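# Slide the square block flush against the board

## Task

Using pushes only, move the square block and the board (both flat pieces) into contact so that one full edge of the block lies flush along a side or an end of the board, with a corner of the block matching a corner of the board. Neither piece may be lifted off the table, clamped in a gripper, or held on its own between the two grippers; any of these fails the task. Tipping a piece over is allowed. At the end both pieces must lie flat on the table and not touch any other fixed object, and the arrangement must hold without the robot's help. Release everything and move the grippers away before finishing.

## Robot and tools

ROBOT AND FRAME. Two arms, left_arm and right_arm, each with seven joints and a two-finger gripper. All positions share one scene frame. Its origin is on the table surface midway between the arms, +x runs forward over the table, +z is up, and left_arm sits on the +y side. The arm names say nothing about image sides. Hand positions are in metres and orientations are quaternions in w,x,y,z order. A reported hand position can be somewhat wrong, more so when the arm is stretched far.

GRIPPER GEOMETRY. The fingers point along the gripper's +z axis and separate along its y axis. The reported hand point is between the pads when they are shut. Fingertips extend roughly 33 mm past that point when closed and 9 mm when fully open, and closing pushes the tips about 24 mm further out, so keep clearance above the table. For this job a closed gripper or a fingertip can serve as a pusher; do not clamp either piece.

execute_actions. Argument actions is a list holding zero or one item; pictures (true/false) asks for camera images. An empty list sends nothing and returns the current state with pictures. An action item has rows (1 to 15 rows) and optional steps (4 to 15, default 15); each step lasts 1/30 s, each row drives one step, and the final row is held for any remaining steps. A wait item has only steps (up to 300), counted from the previous result and including your reply time; it sends no command. A refused call moves nothing.

ROW LAYOUT. Every row has exactly 20 numbers covering both arms, even if one arm stays still: first left_arm's 10, then right_arm's 10. Each arm's 10 are: seven absolute joint target angles in radians, ordered waist, shoulder, upper arm roll, elbow, forearm roll, wrist pitch, wrist roll (same order as the Joint positions line); then gripper position, force_limit, speed, each scaled to [-1, 1]. Joint ranges (rad): waist -2.744..2.744, shoulder -1.784..1.784, upper arm roll -2.901..2.901, elbow -3.042..-0.152, forearm roll -2.807..2.807, wrist pitch 0.544..4.517, wrist roll -3.016..3.016. The true end of a joint may differ by up to 0.018 rad. A target more than 0.018 rad beyond a range end, and further out than the last reported angle, gets the call refused; targets past the real end are clipped to it and reported as "joint sent to its limit" (possibly about an earlier action). No such line does not prove there is more room.

GRIPPER NUMBERS. position +1 = open at 140 mm; pads touch near -0.8; -1 closes until blocked. force_limit -1/0/+1 is about 14/60/107 N on parts up to 40 mm wide. speed -1/0/+1 is about 30/140/250 mm/s of gap change. To leave a gripper unchanged, repeat its previous three values; a 0 is a real command. A stopped gripper stays put until its position number changes by 0.01 or more, or the object shifts or is lost.

MOTION. Joint speed is capped: each step the sent target stays within 0.248 rad of the measured angle for the first four joints, 0.677 for forearm roll, 0.715 for wrist pitch and 1.54 for wrist roll. If targets would move a gripper more than 70 mm from where it is measured, the whole arm's targets are pulled back proportionally. Arms keep heading to your last row while you think or wait, until everything nearly stops or a step is HELD. Each action's result is taken 4 steps before its end; those steps run during your next reply.

RESULTS. The state line gives each arm's hand position and quaternion. Joint positions and Joint velocities list one block per arm (rad, rad/s). Joint torques are total drive output; External joint torques estimate outside load (includes friction and error; "no reading" means none). object_status: 0 moving, 1 blocked while opening, 2 blocked while closing (gripping), 3 reached target or pads met. position_measured is in counts, 3 fully open to 230 pads together, not linear. HELD marks steps whose row was not fully sent. "joint command not followed" means the clearance check altered some joint targets. MOTOR HOT warns of heating; OVER-TEMPERATURE FAULT brakes that arm until cooled.

FAULTS AND CARE. Load limits: 85 N m for waist, shoulder, upper arm roll, elbow; 11 N m for the three wrist joints. Outside force on an arm, tool or held item is capped at 85 N. Reaching either stops that arm for 10 s and drops the rest of the call. Push gently, keep the arms from striking or pressing each other, never knock anything off the table, avoid slams and drops. Loose objects may occasionally be nudged by outside disturbances, so recheck before finishing.

zoom_image. Arguments camera (cam_head_left, cam_head_right, cam_high, cam_low, cam_left_wrist, cam_right_wrist) and region [x0, y0, x1, y1] in pixels of that camera's latest full image, origin top-left, at most 504 by 504. Head, high and low images are 672x504; wrist images are 504x504 fisheye. A calibration (intrinsics K, distortion D, T_world_to_cam mapping scene frame to camera) is supplied; fixed cameras may be off by a couple of degrees and millimetres.

show_instructions takes no arguments and returns the reference image pages.

finished_scene takes scene (1 or 2), ends that scene irreversibly and reports success; call it only after both grippers are open and withdrawn. Replying without any tool call ends the whole run.

Each tool is called after "Call:" by a JSON object that holds its "op" and its "data", one argument or row to a line.

Reference images:

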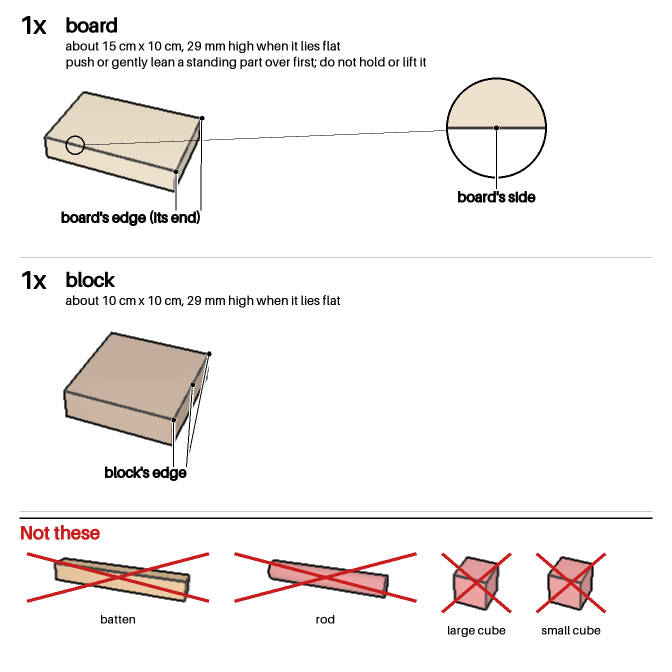

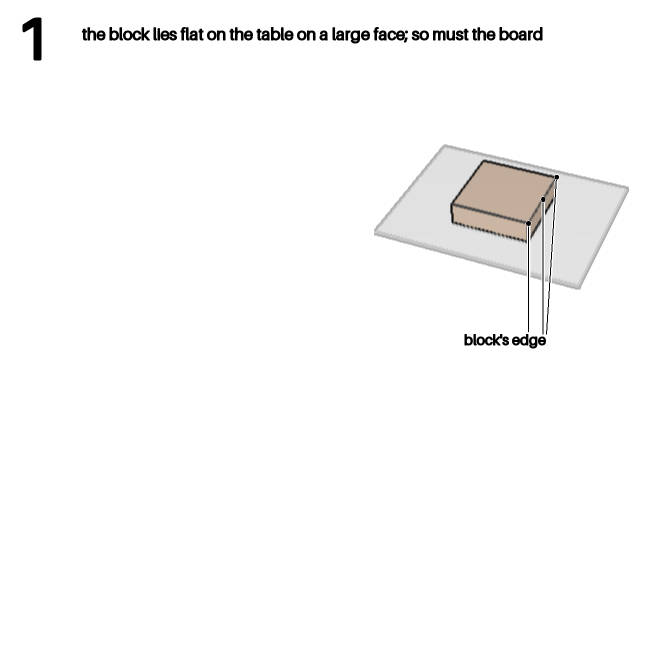

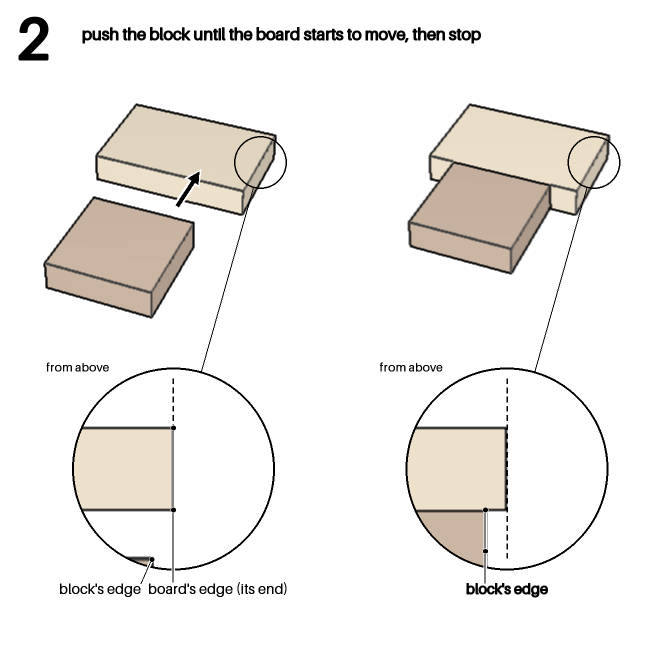

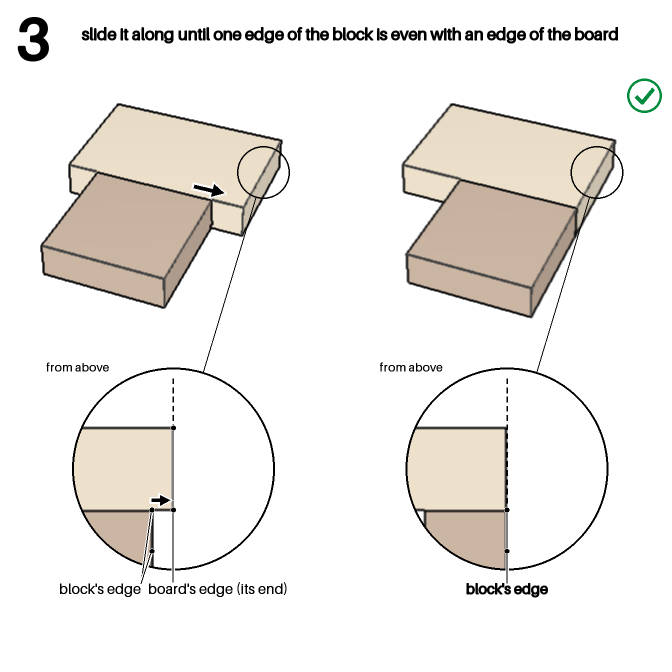

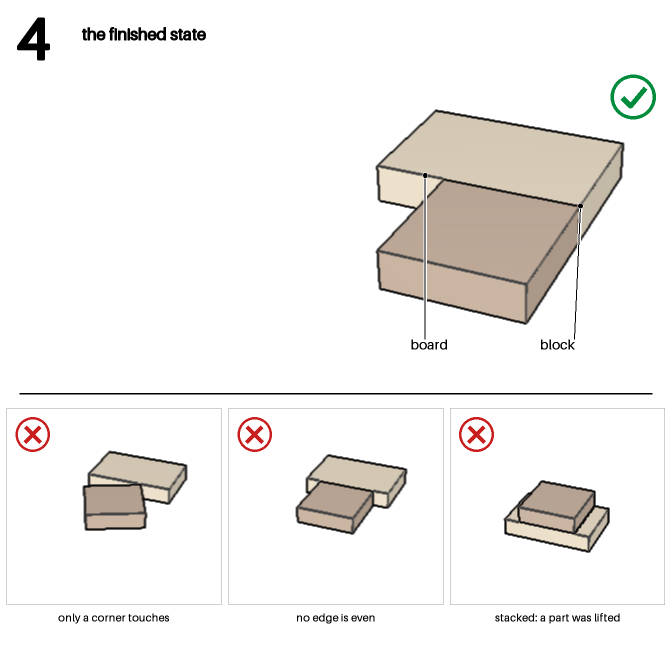

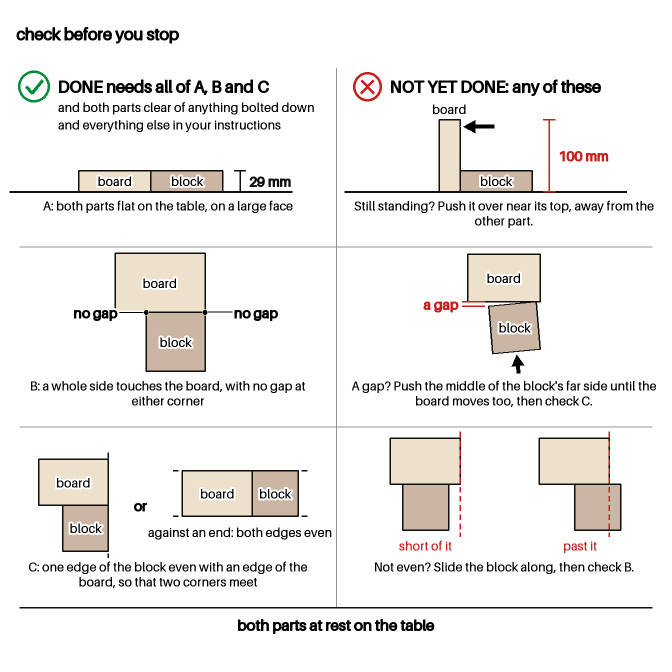

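## Session

Call:
{"op": "execute_actions", "data": {
  "actions": []
}}

Scene clock: 0.00 s of 4267.00 s.
left_arm: end_effector_position=(+0.5899, +0.4394, +0.3379) position_measured=3 object_status=3 end_effector_quat_wxyz=(+0.158, +0.907, +0.332, -0.206) | right_arm: end_effector_position=(+0.7900, -0.7961, +0.2109) position_measured=3 object_status=3 end_effector_quat_wxyz=(+0.156, -0.031, +0.897, -0.412)
Joint positions: left_arm=[ 0.215  0.294  0.063 -1.405 -0.387  1.322 -2.064] | right_arm=[ 0.027  1.038 -0.559 -0.964 -0.407  2.452  1.57 ]
Joint velocities: left_arm=[ 0.001 -0.001 -0.001 -0.    -0.001  0.001  0.001] | right_arm=[-0.001  0.001 -0.     0.    -0.001 -0.    -0.001]
Joint torques (N m, as the joint torque sensors report them, + toward a larger angle): no reading
External joint torques (N m, as the arm's controller estimates them; a push from outside toward a larger angle lowers the number): no reading

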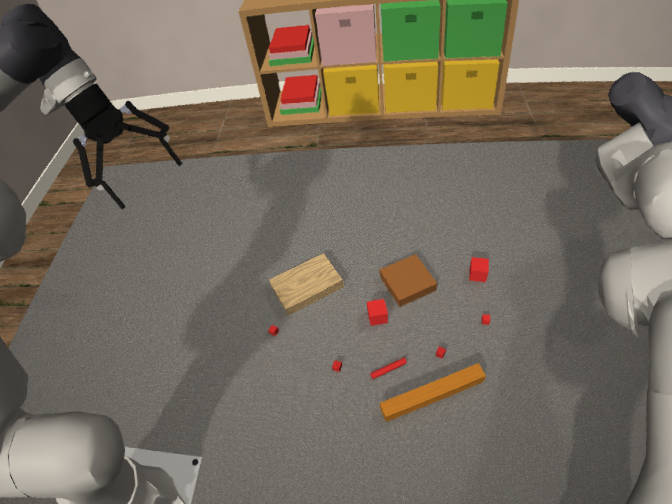

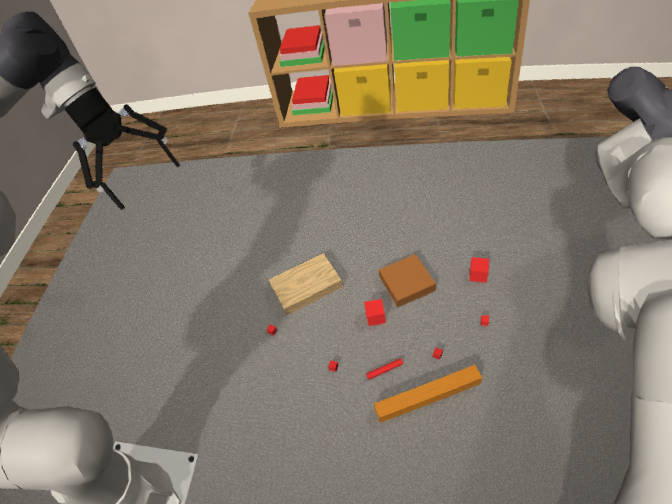

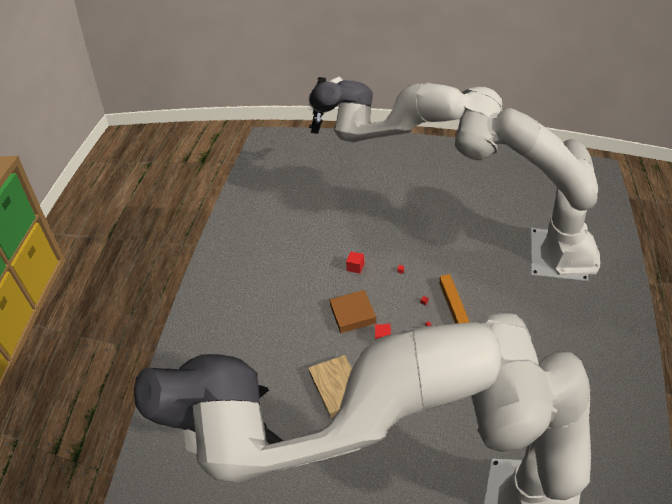

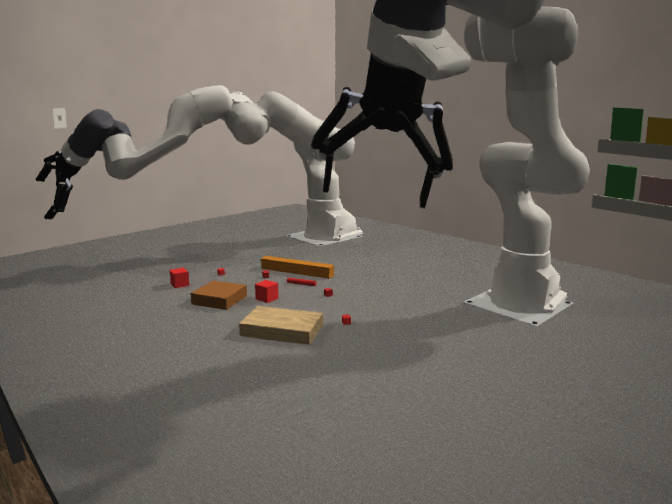

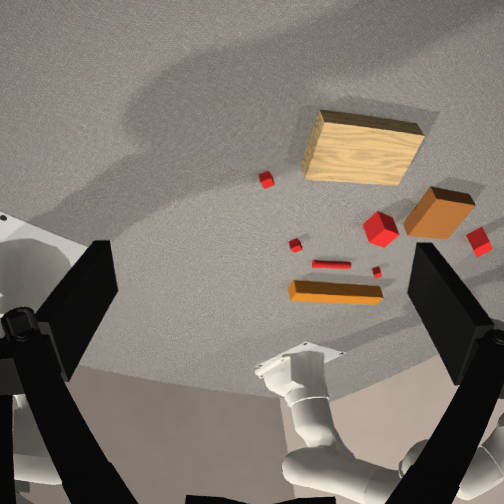

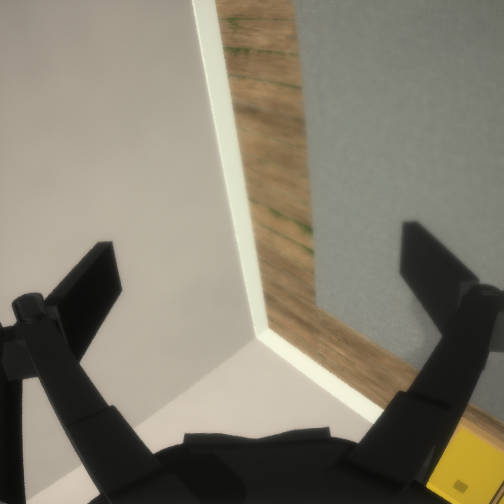

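Call:
{"op": "zoom_image", "data": {
  "camera": "cam_head_left",
  "region": [250, 230, 510, 430]
}}

Call:
{"op": "zoom_image", "data": {
  "camera": "cam_low",
  "region": [150, 240, 370, 360]
}}

Region (250, 230, 510, 430) of cam_head_left's 672x504 image, scaled by 1.938, with more detail than that image has; it fills the top 388 rows of this view, and the rest is white.

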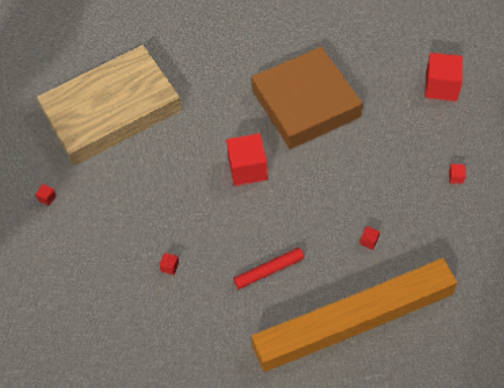

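Region (150, 240, 370, 360) of cam_low's 672x504 image, scaled by 2.291, with more detail than that image has; it fills the top 275 rows of this view, and the rest is white.

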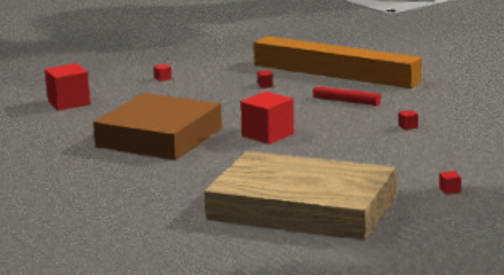

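Call:
{"op": "zoom_image", "data": {
  "camera": "cam_head_left",
  "region": [260, 240, 360, 320]
}}

Call:
{"op": "zoom_image", "data": {
  "camera": "cam_head_left",
  "region": [355, 245, 455, 335]
}}

Region (260, 240, 360, 320) of cam_head_left's 672x504 image, scaled by 5.040, with more detail than that image has; it fills the top 403 rows of this view, and the rest is white.

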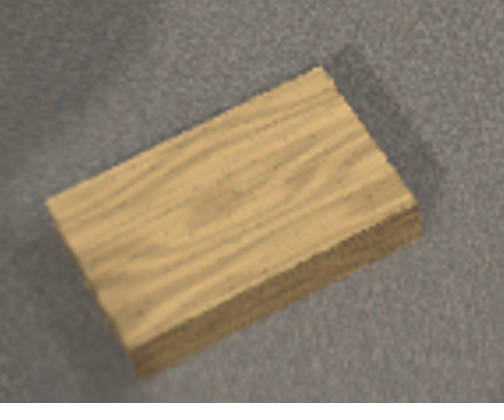

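Region (355, 245, 455, 335) of cam_head_left's 672x504 image, scaled by 5.040, with more detail than that image has; it fills the top 454 rows of this view, and the rest is white.

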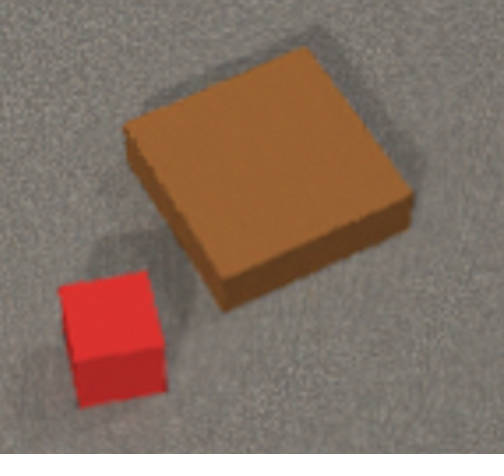

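Call:
{"op": "execute_actions", "data": {
  "actions": [
    {"rows": [[-0.3726,-0.1835,0,-2.473,0,2.2895,-0.9434,-0.2,0,0.5, 0.5,0.119,0,-2.1081,0,2.2271,-1.6395,-0.2,0,0.5]], "steps": 15}
  ]
}}

Call:
{"op": "execute_actions", "data": {
  "actions": [
    {"steps": 45}
  ]
}}

Scene clock: 5.70 s of 4267.00 s.
left_arm: end_effector_position=(+0.6190, +0.3074, +0.3618) position_measured=107 object_status=0 end_effector_quat_wxyz=(+0.061, +0.995, -0.055, +0.057) | right_arm: end_effector_position=(+0.8023, -0.6069, +0.1761) position_measured=107 object_status=0 end_effector_quat_wxyz=(+0.122, -0.189, +0.931, -0.288)
Joint positions: left_arm=[-0.148 -0.048  0.018 -1.8   -0.111  1.879 -1.609] | right_arm=[ 0.158  0.878 -0.408 -1.138 -0.245  2.383  1.232]
Joint velocities: left_arm=[-1.141 -0.856 -0.147 -1.07   0.407  1.141  1.071] | right_arm=[ 0.425 -0.4    0.405 -0.373  0.297 -0.136 -0.84 ]
Joint torques (N m, as the joint torque sensors report them, + toward a larger angle): left_arm=[  2.8  -23.16   2.32  23.24   1.37   3.43   0.49] | right_arm=[ -1.02 -52.26  -8.46  23.97   1.23   2.41  -0.51]
External joint torques (N m, as the arm's controller estimates them; a push from outside toward a larger angle lowers the number): left_arm=[-0.76 -1.85 -1.1  -0.77  0.71  0.56  0.5 ] | right_arm=[ 1.51  1.13  1.02 -0.07  0.76 -0.47 -0.48]
Steps of this call (steps 1 to 90: nothing new was sent; then 2.33 s passed at rest; steps 91 to 101: the first 11 steps of this action). Readings (joint positions | what the end effector reports):
91: left_arm=[0.196 0.270 0.066 -1.446 -0.343 1.383 -2.008] | right_arm=[0.031 1.026 -0.549 -0.982 -0.389 2.445 1.539] | left_arm position_measured=3 object_status=0 | right_arm position_measured=3 object_status=0
92: left_arm=[0.166 0.239 0.063 -1.489 -0.301 1.445 -1.955] | right_arm=[0.038 1.011 -0.536 -1.001 -0.370 2.436 1.506] | left_arm position_measured=12 object_status=0 | right_arm position_measured=12 object_status=0
94: left_arm=[0.100 0.175 0.050 -1.560 -0.241 1.556 -1.866] | right_arm=[0.061 0.981 -0.509 -1.035 -0.336 2.421 1.442] | left_arm position_measured=33 object_status=0 | right_arm position_measured=33 object_status=0
98: left_arm=[-0.034 0.049 0.027 -1.690 -0.160 1.749 -1.718] | right_arm=[0.116 0.921 -0.451 -1.095 -0.280 2.397 1.320] | left_arm position_measured=75 object_status=0 | right_arm position_measured=75 object_status=0
101: the state above

Scene clock: 7.20 s of 4267.00 s.
left_arm: end_effector_position=(+0.4606, +0.2556, +0.1488) position_measured=154 object_status=3 end_effector_quat_wxyz=(+0.001, +0.870, -0.493, -0.002) | right_arm: end_effector_position=(+0.4465, -0.1348, +0.1495) position_measured=154 object_status=3 end_effector_quat_wxyz=(+0.000, +0.994, +0.111, +0.003)
Joint positions: left_arm=[-0.371 -0.181 -0.001 -2.471 -0.002  2.286 -0.955] | right_arm=[ 0.502  0.121 -0.001 -2.106 -0.003  2.232 -1.33 ]
Joint velocities: left_arm=[-0.    -0.    -0.001  0.001  0.001  0.001  0.021] | right_arm=[-0.    -0.025 -0.    -0.002  0.005 -0.003 -1.005]
Joint torques (N m, as the joint torque sensors report them, + toward a larger angle): left_arm=[ -0.44 -25.74   0.57  22.16   1.25   2.83   0.37] | right_arm=[ -0.81 -33.13   0.12  21.22   1.45   1.98  -0.52]
External joint torques (N m, as the arm's controller estimates them; a push from outside toward a larger angle lowers the number): left_arm=[-0.43 -1.95  0.74 -0.2   0.61  0.3   0.37] | right_arm=[-0.71  0.9   0.1  -1.27  0.77 -0.5  -0.53]
Kept back: nothing.
Steps of this call (steps 1 to 4: the last 4 steps of your previous action; steps 5 to 45: the robot went on to your last target). Readings (joint positions | what the end effector reports):
1: left_arm=[-0.190 -0.078 0.015 -1.842 -0.096 1.922 -1.569] | right_arm=[0.172 0.864 -0.394 -1.152 -0.235 2.378 1.203] | left_arm position_measured=117 object_status=0 | right_arm position_measured=117 object_status=0
2: left_arm=[-0.232 -0.108 0.012 -1.894 -0.080 1.971 -1.523] | right_arm=[0.186 0.850 -0.379 -1.165 -0.226 2.374 1.175] | left_arm position_measured=128 object_status=0 | right_arm position_measured=128 object_status=0
4: left_arm=[-0.306 -0.158 -0.000 -2.018 -0.052 2.064 -1.426] | right_arm=[0.214 0.822 -0.352 -1.193 -0.208 2.366 1.118] | left_arm position_measured=149 object_status=0 | right_arm position_measured=149 object_status=0
8: left_arm=[-0.361 -0.177 -0.013 -2.227 -0.028 2.155 -1.306] | right_arm=[0.269 0.767 -0.297 -1.246 -0.177 2.352 1.007] | left_arm position_measured=154 object_status=0 | right_arm position_measured=154 object_status=0
45: the state above

Call:
{"op": "execute_actions", "data": {
  "actions": [
    {"steps": 14}
  ],
  "pictures": true
}}

Scene clock: 7.67 s of 4267.00 s.
left_arm: end_effector_position=(+0.4606, +0.2556, +0.1488) position_measured=154 object_status=3 end_effector_quat_wxyz=(+0.001, +0.868, -0.496, -0.002) | right_arm: end_effector_position=(+0.4464, -0.1347, +0.1500) position_measured=154 object_status=3 end_effector_quat_wxyz=(+0.001, +0.974, +0.228, +0.003)
Joint positions: left_arm=[-0.371 -0.181 -0.001 -2.471 -0.002  2.286 -0.95 ] | right_arm=[ 0.502  0.12  -0.001 -2.106 -0.003  2.231 -1.568]
Joint velocities: left_arm=[-0.001 -0.     0.    -0.001 -0.     0.002  0.004] | right_arm=[-0.001 -0.001  0.    -0.     0.    -0.    -0.219]
Joint torques (N m, as the joint torque sensors report them, + toward a larger angle): left_arm=[ -0.27 -25.51   0.68  22.27   1.28   2.85   0.34] | right_arm=[ -1.43 -34.64   0.34  21.98   1.41   2.02  -0.46]
External joint torques (N m, as the arm's controller estimates them; a push from outside toward a larger angle lowers the number): left_arm=[-0.24 -1.79  0.87 -0.02  0.65  0.33  0.34] | right_arm=[-1.39  0.21  0.26 -0.95  0.71 -0.53 -0.47]
Kept back: nothing.
Steps of this call (steps 1 to 14: the robot went on to your last target). Readings (joint positions | what the end effector reports):
1: left_arm=[-0.371 -0.181 -0.001 -2.471 -0.002 2.286 -0.954] | right_arm=[0.502 0.121 -0.001 -2.106 -0.003 2.232 -1.361] | left_arm position_measured=154 object_status=3 | right_arm position_measured=154 object_status=3
2: left_arm=[-0.371 -0.181 -0.001 -2.471 -0.002 2.286 -0.954] | right_arm=[0.502 0.120 -0.001 -2.106 -0.003 2.232 -1.390] | left_arm position_measured=154 object_status=3 | right_arm position_measured=154 object_status=3
4: left_arm=[-0.371 -0.181 -0.001 -2.471 -0.002 2.286 -0.953] | right_arm=[0.502 0.120 -0.001 -2.106 -0.003 2.232 -1.438] | left_arm position_measured=154 object_status=3 | right_arm position_measured=154 object_status=3
8: left_arm=[-0.371 -0.181 -0.001 -2.471 -0.002 2.286 -0.951] | right_arm=[0.502 0.120 -0.001 -2.106 -0.003 2.231 -1.507] | left_arm position_measured=154 object_status=3 | right_arm position_measured=154 object_status=3
14: the state above
camera_calibration (this result's frames):
cam_left_wrist: T_world_to_cam=[[-0.854689, -0.518385, -0.0280063, 0.533211], [-0.476687, 0.762285, 0.437825, -0.028677], [-0.205613, 0.387554, -0.898624, 0.306606], [0, 0, 0, 1]] pos_world=[0.505102, 0.179443, 0.303012]
cam_right_wrist: T_world_to_cam=[[0.381091, -0.924183, -0.0256126, -0.286255], [-0.857842, -0.363795, 0.362988, 0.284919], [-0.344785, -0.11636, -0.931442, 0.466745], [0, 0, 0, 1]] pos_world=[0.514431, -0.10659, 0.323992]

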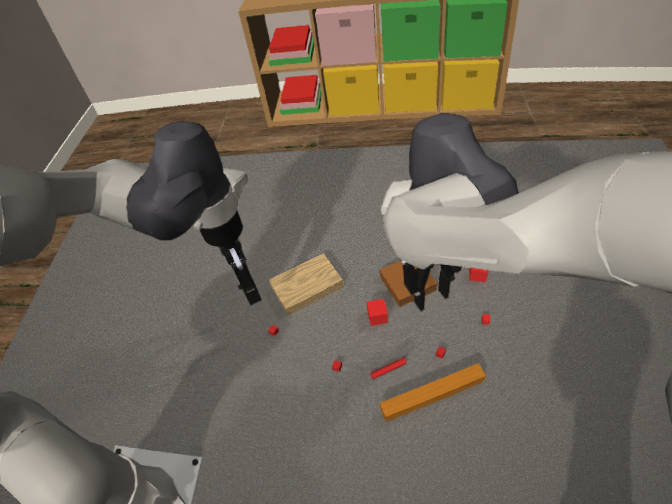

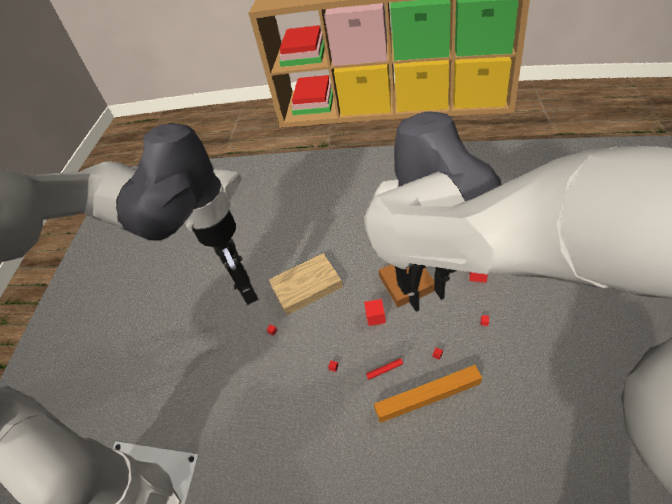

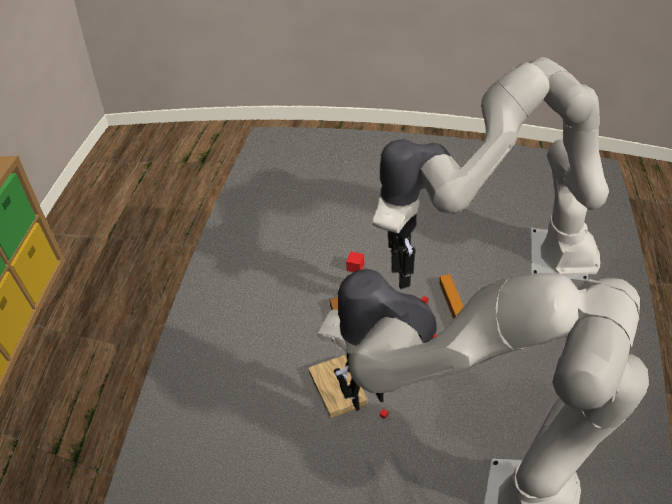

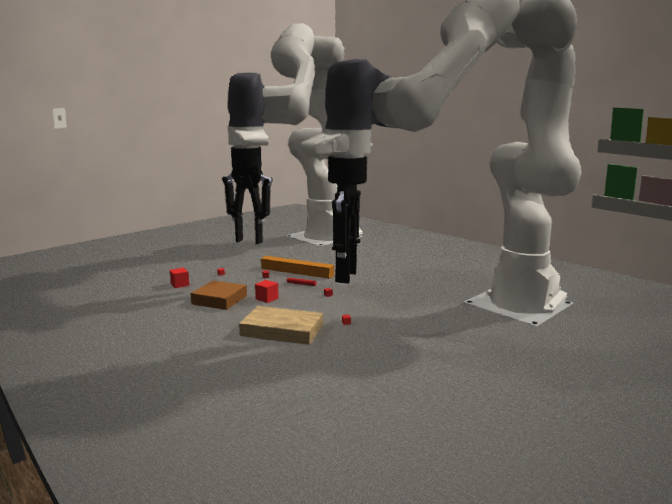

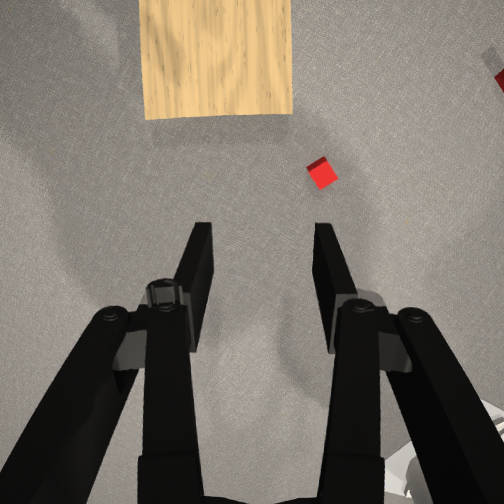

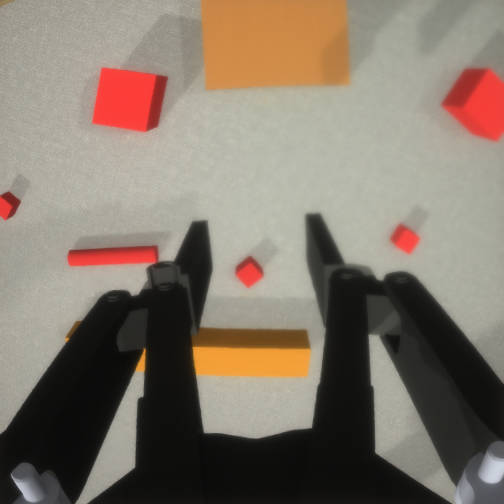

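Call:
{"op": "execute_actions", "data": {
  "actions": [
    {"rows": [
[-0.3717,-0.1712,0,-2.471,0,2.2999,-0.944,-0.2,0,0.5, 0.4983,0.1305,0,-2.1034,0,2.2339,-1.6413,-0.2,0,0.5],
[-0.3701,-0.1496,0,-2.4675,0,2.318,-0.9451,-0.2,0,0.5, 0.4954,0.1507,0,-2.0952,0,2.2458,-1.6445,-0.2,0,0.5],
[-0.368,-0.1218,0,-2.4631,0,2.3413,-0.9465,-0.2,0,0.5, 0.4917,0.1766,0,-2.0846,0,2.2611,-1.6485,-0.2,0,0.5],
[-0.3658,-0.091,0,-2.4581,0,2.3671,-0.9481,-0.2,0,0.5, 0.4876,0.2053,0,-2.0728,0,2.2782,-1.653,-0.2,0,0.5],
[-0.3633,-0.0571,0,-2.4527,0,2.3956,-0.9498,-0.2,0,0.5, 0.483,0.237,0,-2.0598,0,2.2969,-1.658,-0.2,0,0.5],
[-0.3607,-0.0231,0,-2.4472,0,2.4241,-0.9515,-0.2,0,0.5, 0.4785,0.2687,0,-2.0469,0,2.3156,-1.6629,-0.2,0,0.5],
[-0.3582,0.0108,0,-2.4418,0,2.4525,-0.9532,-0.2,0,0.5, 0.4739,0.3003,0,-2.0339,0,2.3343,-1.6679,-0.2,0,0.5],
[-0.3557,0.0447,0,-2.4363,0,2.481,-0.9549,-0.2,0,0.5, 0.4694,0.332,0,-2.021,0,2.353,-1.6728,-0.2,0,0.5],
[-0.3534,0.0756,0,-2.4313,0,2.5069,-0.9565,-0.2,0,0.5, 0.4652,0.3608,0,-2.0092,0,2.3701,-1.6773,-0.2,0,0.5],
[-0.3516,0.1002,0,-2.4274,0,2.5276,-0.9578,-0.2,0,0.5, 0.4619,0.3838,0,-1.9998,0,2.3837,-1.6809,-0.2,0,0.5],
[-0.3505,0.1156,0,-2.4249,0,2.5405,-0.9585,-0.2,0,0.5, 0.4598,0.3982,0,-1.9939,0,2.3922,-1.6832,-0.2,0,0.5],
[-0.3498,0.1249,0,-2.4234,0,2.5483,-0.959,-0.2,0,0.5, 0.4586,0.4068,0,-1.9904,0,2.3973,-1.6845,-0.2,0,0.5]], "steps": 15}
  ]
}}

Call:
{"op": "execute_actions", "data": {
  "actions": [
    {"steps": 14}
  ],
  "pictures": true
}}

Scene clock: 12.17 s of 4267.00 s.
left_arm: end_effector_position=(+0.4782, +0.2558, +0.0630) position_measured=154 object_status=3 end_effector_quat_wxyz=(+0.004, +0.872, -0.489, -0.026) | right_arm: end_effector_position=(+0.4782, -0.1397, +0.0644) position_measured=154 object_status=3 end_effector_quat_wxyz=(+0.004, +0.967, +0.254, -0.017)
Joint positions: left_arm=[-0.356  0.063 -0.001 -2.434 -0.002  2.446 -0.95 ] | right_arm=[ 0.469  0.349  0.    -2.015 -0.002  2.329 -1.653]
Joint velocities: left_arm=[ 0.054  0.802  0.001  0.059  0.     0.545 -0.016] | right_arm=[-0.11   0.759 -0.007  0.2   -0.     0.356 -0.082]
Joint torques (N m, as the joint torque sensors report them, + toward a larger angle): left_arm=[  0.61 -37.08   0.93  23.09   1.11   3.05  -0.14] | right_arm=[  0.38 -46.76  -0.13  23.94   1.13   3.31  -0.34]
External joint torques (N m, as the arm's controller estimates them; a push from outside toward a larger angle lowers the number): left_arm=[ 0.99  1.23  1.19  1.44  0.63  0.47 -0.14] | right_arm=[-0.81  2.4  -1.48  1.09  0.53  0.91 -0.33]
Steps of this call (steps 1 to 45: the robot went on to your last target; steps 46 to 110: nothing new was sent; then 0.47 s passed at rest; steps 111 to 121: the first 11 steps of this action). Readings (joint positions | what the end effector reports):
111: left_arm=[-0.371 -0.180 -0.001 -2.471 -0.002 2.288 -0.948] | right_arm=[0.502 0.121 -0.001 -2.105 -0.003 2.231 -1.634] | left_arm position_measured=154 object_status=3 | right_arm position_measured=154 object_status=3
112: left_arm=[-0.371 -0.175 -0.001 -2.470 -0.002 2.293 -0.948] | right_arm=[0.501 0.126 -0.000 -2.102 -0.003 2.233 -1.635] | left_arm position_measured=154 object_status=3 | right_arm position_measured=154 object_status=3
114: left_arm=[-0.370 -0.147 -0.001 -2.463 -0.002 2.313 -0.948] | right_arm=[0.497 0.153 0.000 -2.087 -0.002 2.244 -1.637] | left_arm position_measured=154 object_status=3 | right_arm position_measured=154 object_status=3
118: left_arm=[-0.362 -0.032 -0.001 -2.445 -0.002 2.384 -0.948] | right_arm=[0.482 0.260 0.001 -2.044 -0.002 2.289 -1.645] | left_arm position_measured=154 object_status=3 | right_arm position_measured=154 object_status=3
121: the state above

Scene clock: 12.63 s of 4267.00 s.
left_arm: end_effector_position=(+0.4957, +0.2509, +0.0439) position_measured=154 object_status=3 end_effector_quat_wxyz=(+0.001, +0.874, -0.485, -0.006) | right_arm: end_effector_position=(+0.4944, -0.1390, +0.0435) position_measured=154 object_status=3 end_effector_quat_wxyz=(+0.002, +0.966, +0.259, -0.005)
Joint positions: left_arm=[-0.351  0.125 -0.001 -2.425 -0.002  2.539 -0.953] | right_arm=[ 0.46   0.408 -0.    -1.993 -0.002  2.389 -1.673]
Joint velocities: left_arm=[-0.001 -0.001  0.001  0.    -0.     0.039 -0.004] | right_arm=[ 0.001 -0.     0.002  0.001 -0.     0.025 -0.02 ]
Joint torques (N m, as the joint torque sensors report them, + toward a larger angle): left_arm=[  0.99 -31.79   0.63  21.1    1.11   2.84  -0.27] | right_arm=[ -0.36 -40.44   0.2   22.98   1.25   3.16  -0.31]
External joint torques (N m, as the arm's controller estimates them; a push from outside toward a larger angle lowers the number): left_arm=[ 0.93 -0.65  0.46  1.98  0.64  0.36 -0.27] | right_arm=[-0.6   1.32 -0.39  2.    0.65  0.69 -0.31]
Kept back: nothing.
Steps of this call (steps 1 to 4: the last 4 steps of your previous action; steps 5 to 14: the robot went on to your last target). Readings (joint positions | what the end effector reports):
1: left_arm=[-0.354 0.087 -0.001 -2.433 -0.002 2.463 -0.950] | right_arm=[0.465 0.372 0.000 -2.009 -0.002 2.340 -1.656] | left_arm position_measured=154 object_status=3 | right_arm position_measured=154 object_status=3
2: left_arm=[-0.353 0.104 -0.001 -2.432 -0.002 2.477 -0.951] | right_arm=[0.463 0.389 -0.000 -2.006 -0.002 2.349 -1.658] | left_arm position_measured=154 object_status=3 | right_arm position_measured=154 object_status=3
4: left_arm=[-0.352 0.122 -0.001 -2.431 -0.002 2.498 -0.951] | right_arm=[0.460 0.406 -0.000 -2.003 -0.002 2.363 -1.662] | left_arm position_measured=154 object_status=3 | right_arm position_measured=154 object_status=3
8: left_arm=[-0.351 0.125 -0.001 -2.427 -0.002 2.524 -0.952] | right_arm=[0.460 0.409 -0.000 -1.996 -0.002 2.379 -1.668] | left_arm position_measured=154 object_status=3 | right_arm position_measured=154 object_status=3
14: the state above
camera_calibration (this result's frames):
cam_left_wrist: T_world_to_cam=[[-0.842192, -0.538646, -0.0239421, 0.556581], [-0.491859, 0.749332, 0.443368, 0.0480865], [-0.220878, 0.385177, -0.89602, 0.229482], [0, 0, 0, 1]] pos_world=[0.543087, 0.175376, 0.197626]
cam_right_wrist: T_world_to_cam=[[0.438369, -0.898419, -0.0259932, -0.336011], [-0.827802, -0.41484, 0.377694, 0.340697], [-0.35011, -0.144052, -0.925566, 0.38211], [0, 0, 0, 1]] pos_world=[0.563107, -0.1055, 0.216255]

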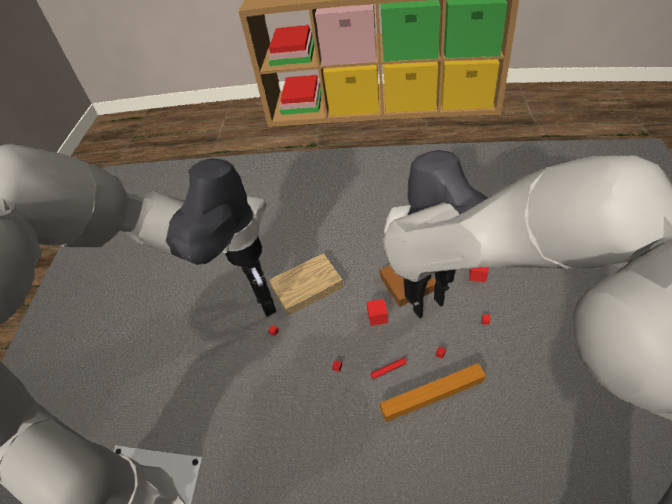

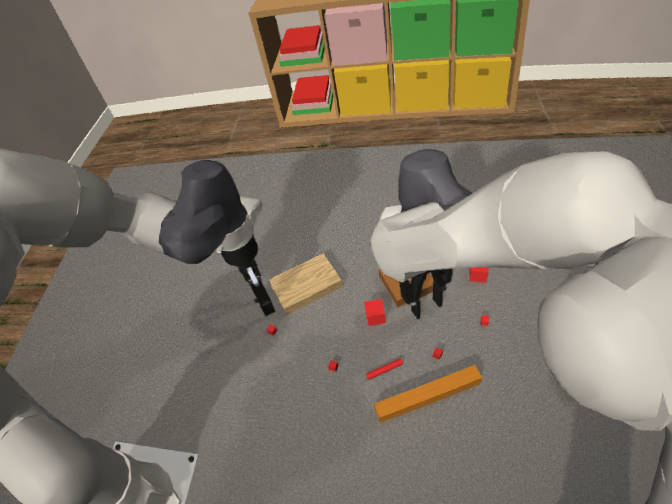

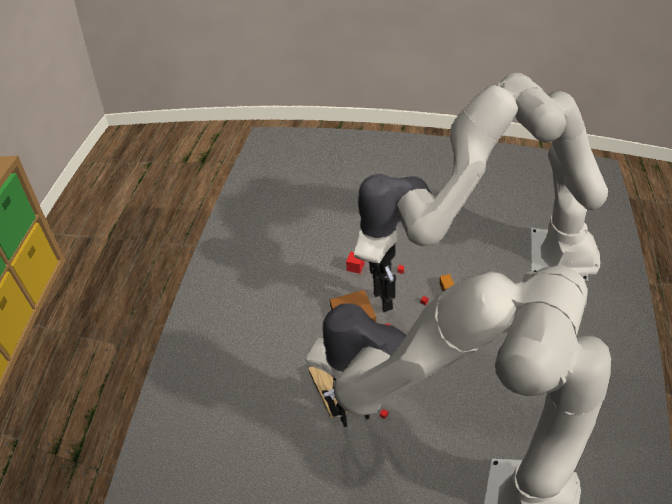

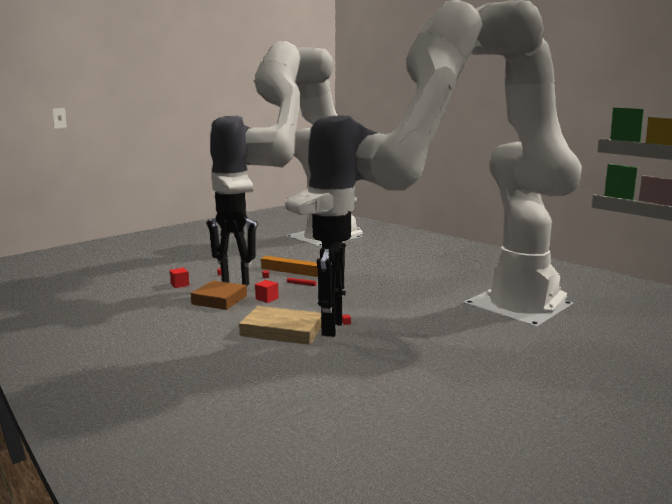

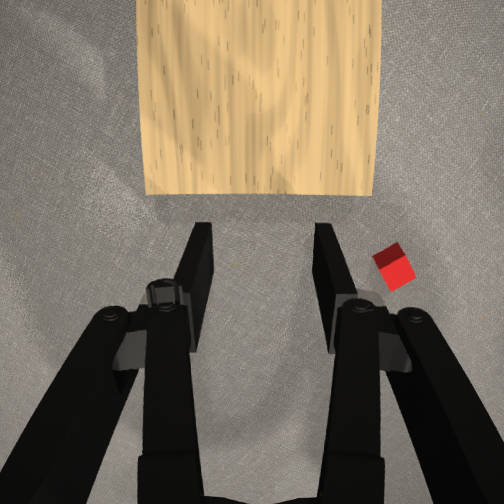

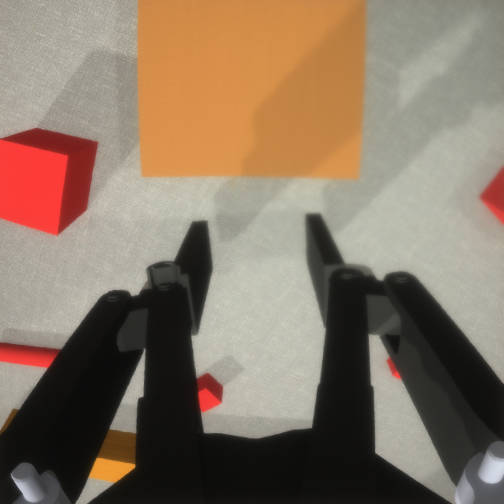

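Call:
{"op": "zoom_image", "data": {
  "camera": "cam_low",
  "region": [190, 250, 370, 360]
}}

Region (190, 250, 370, 360) of cam_low's 672x504 image, scaled by 2.800, with more detail than that image has.

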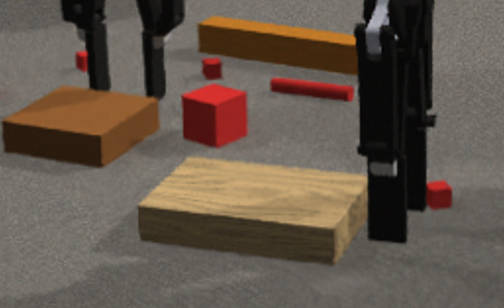

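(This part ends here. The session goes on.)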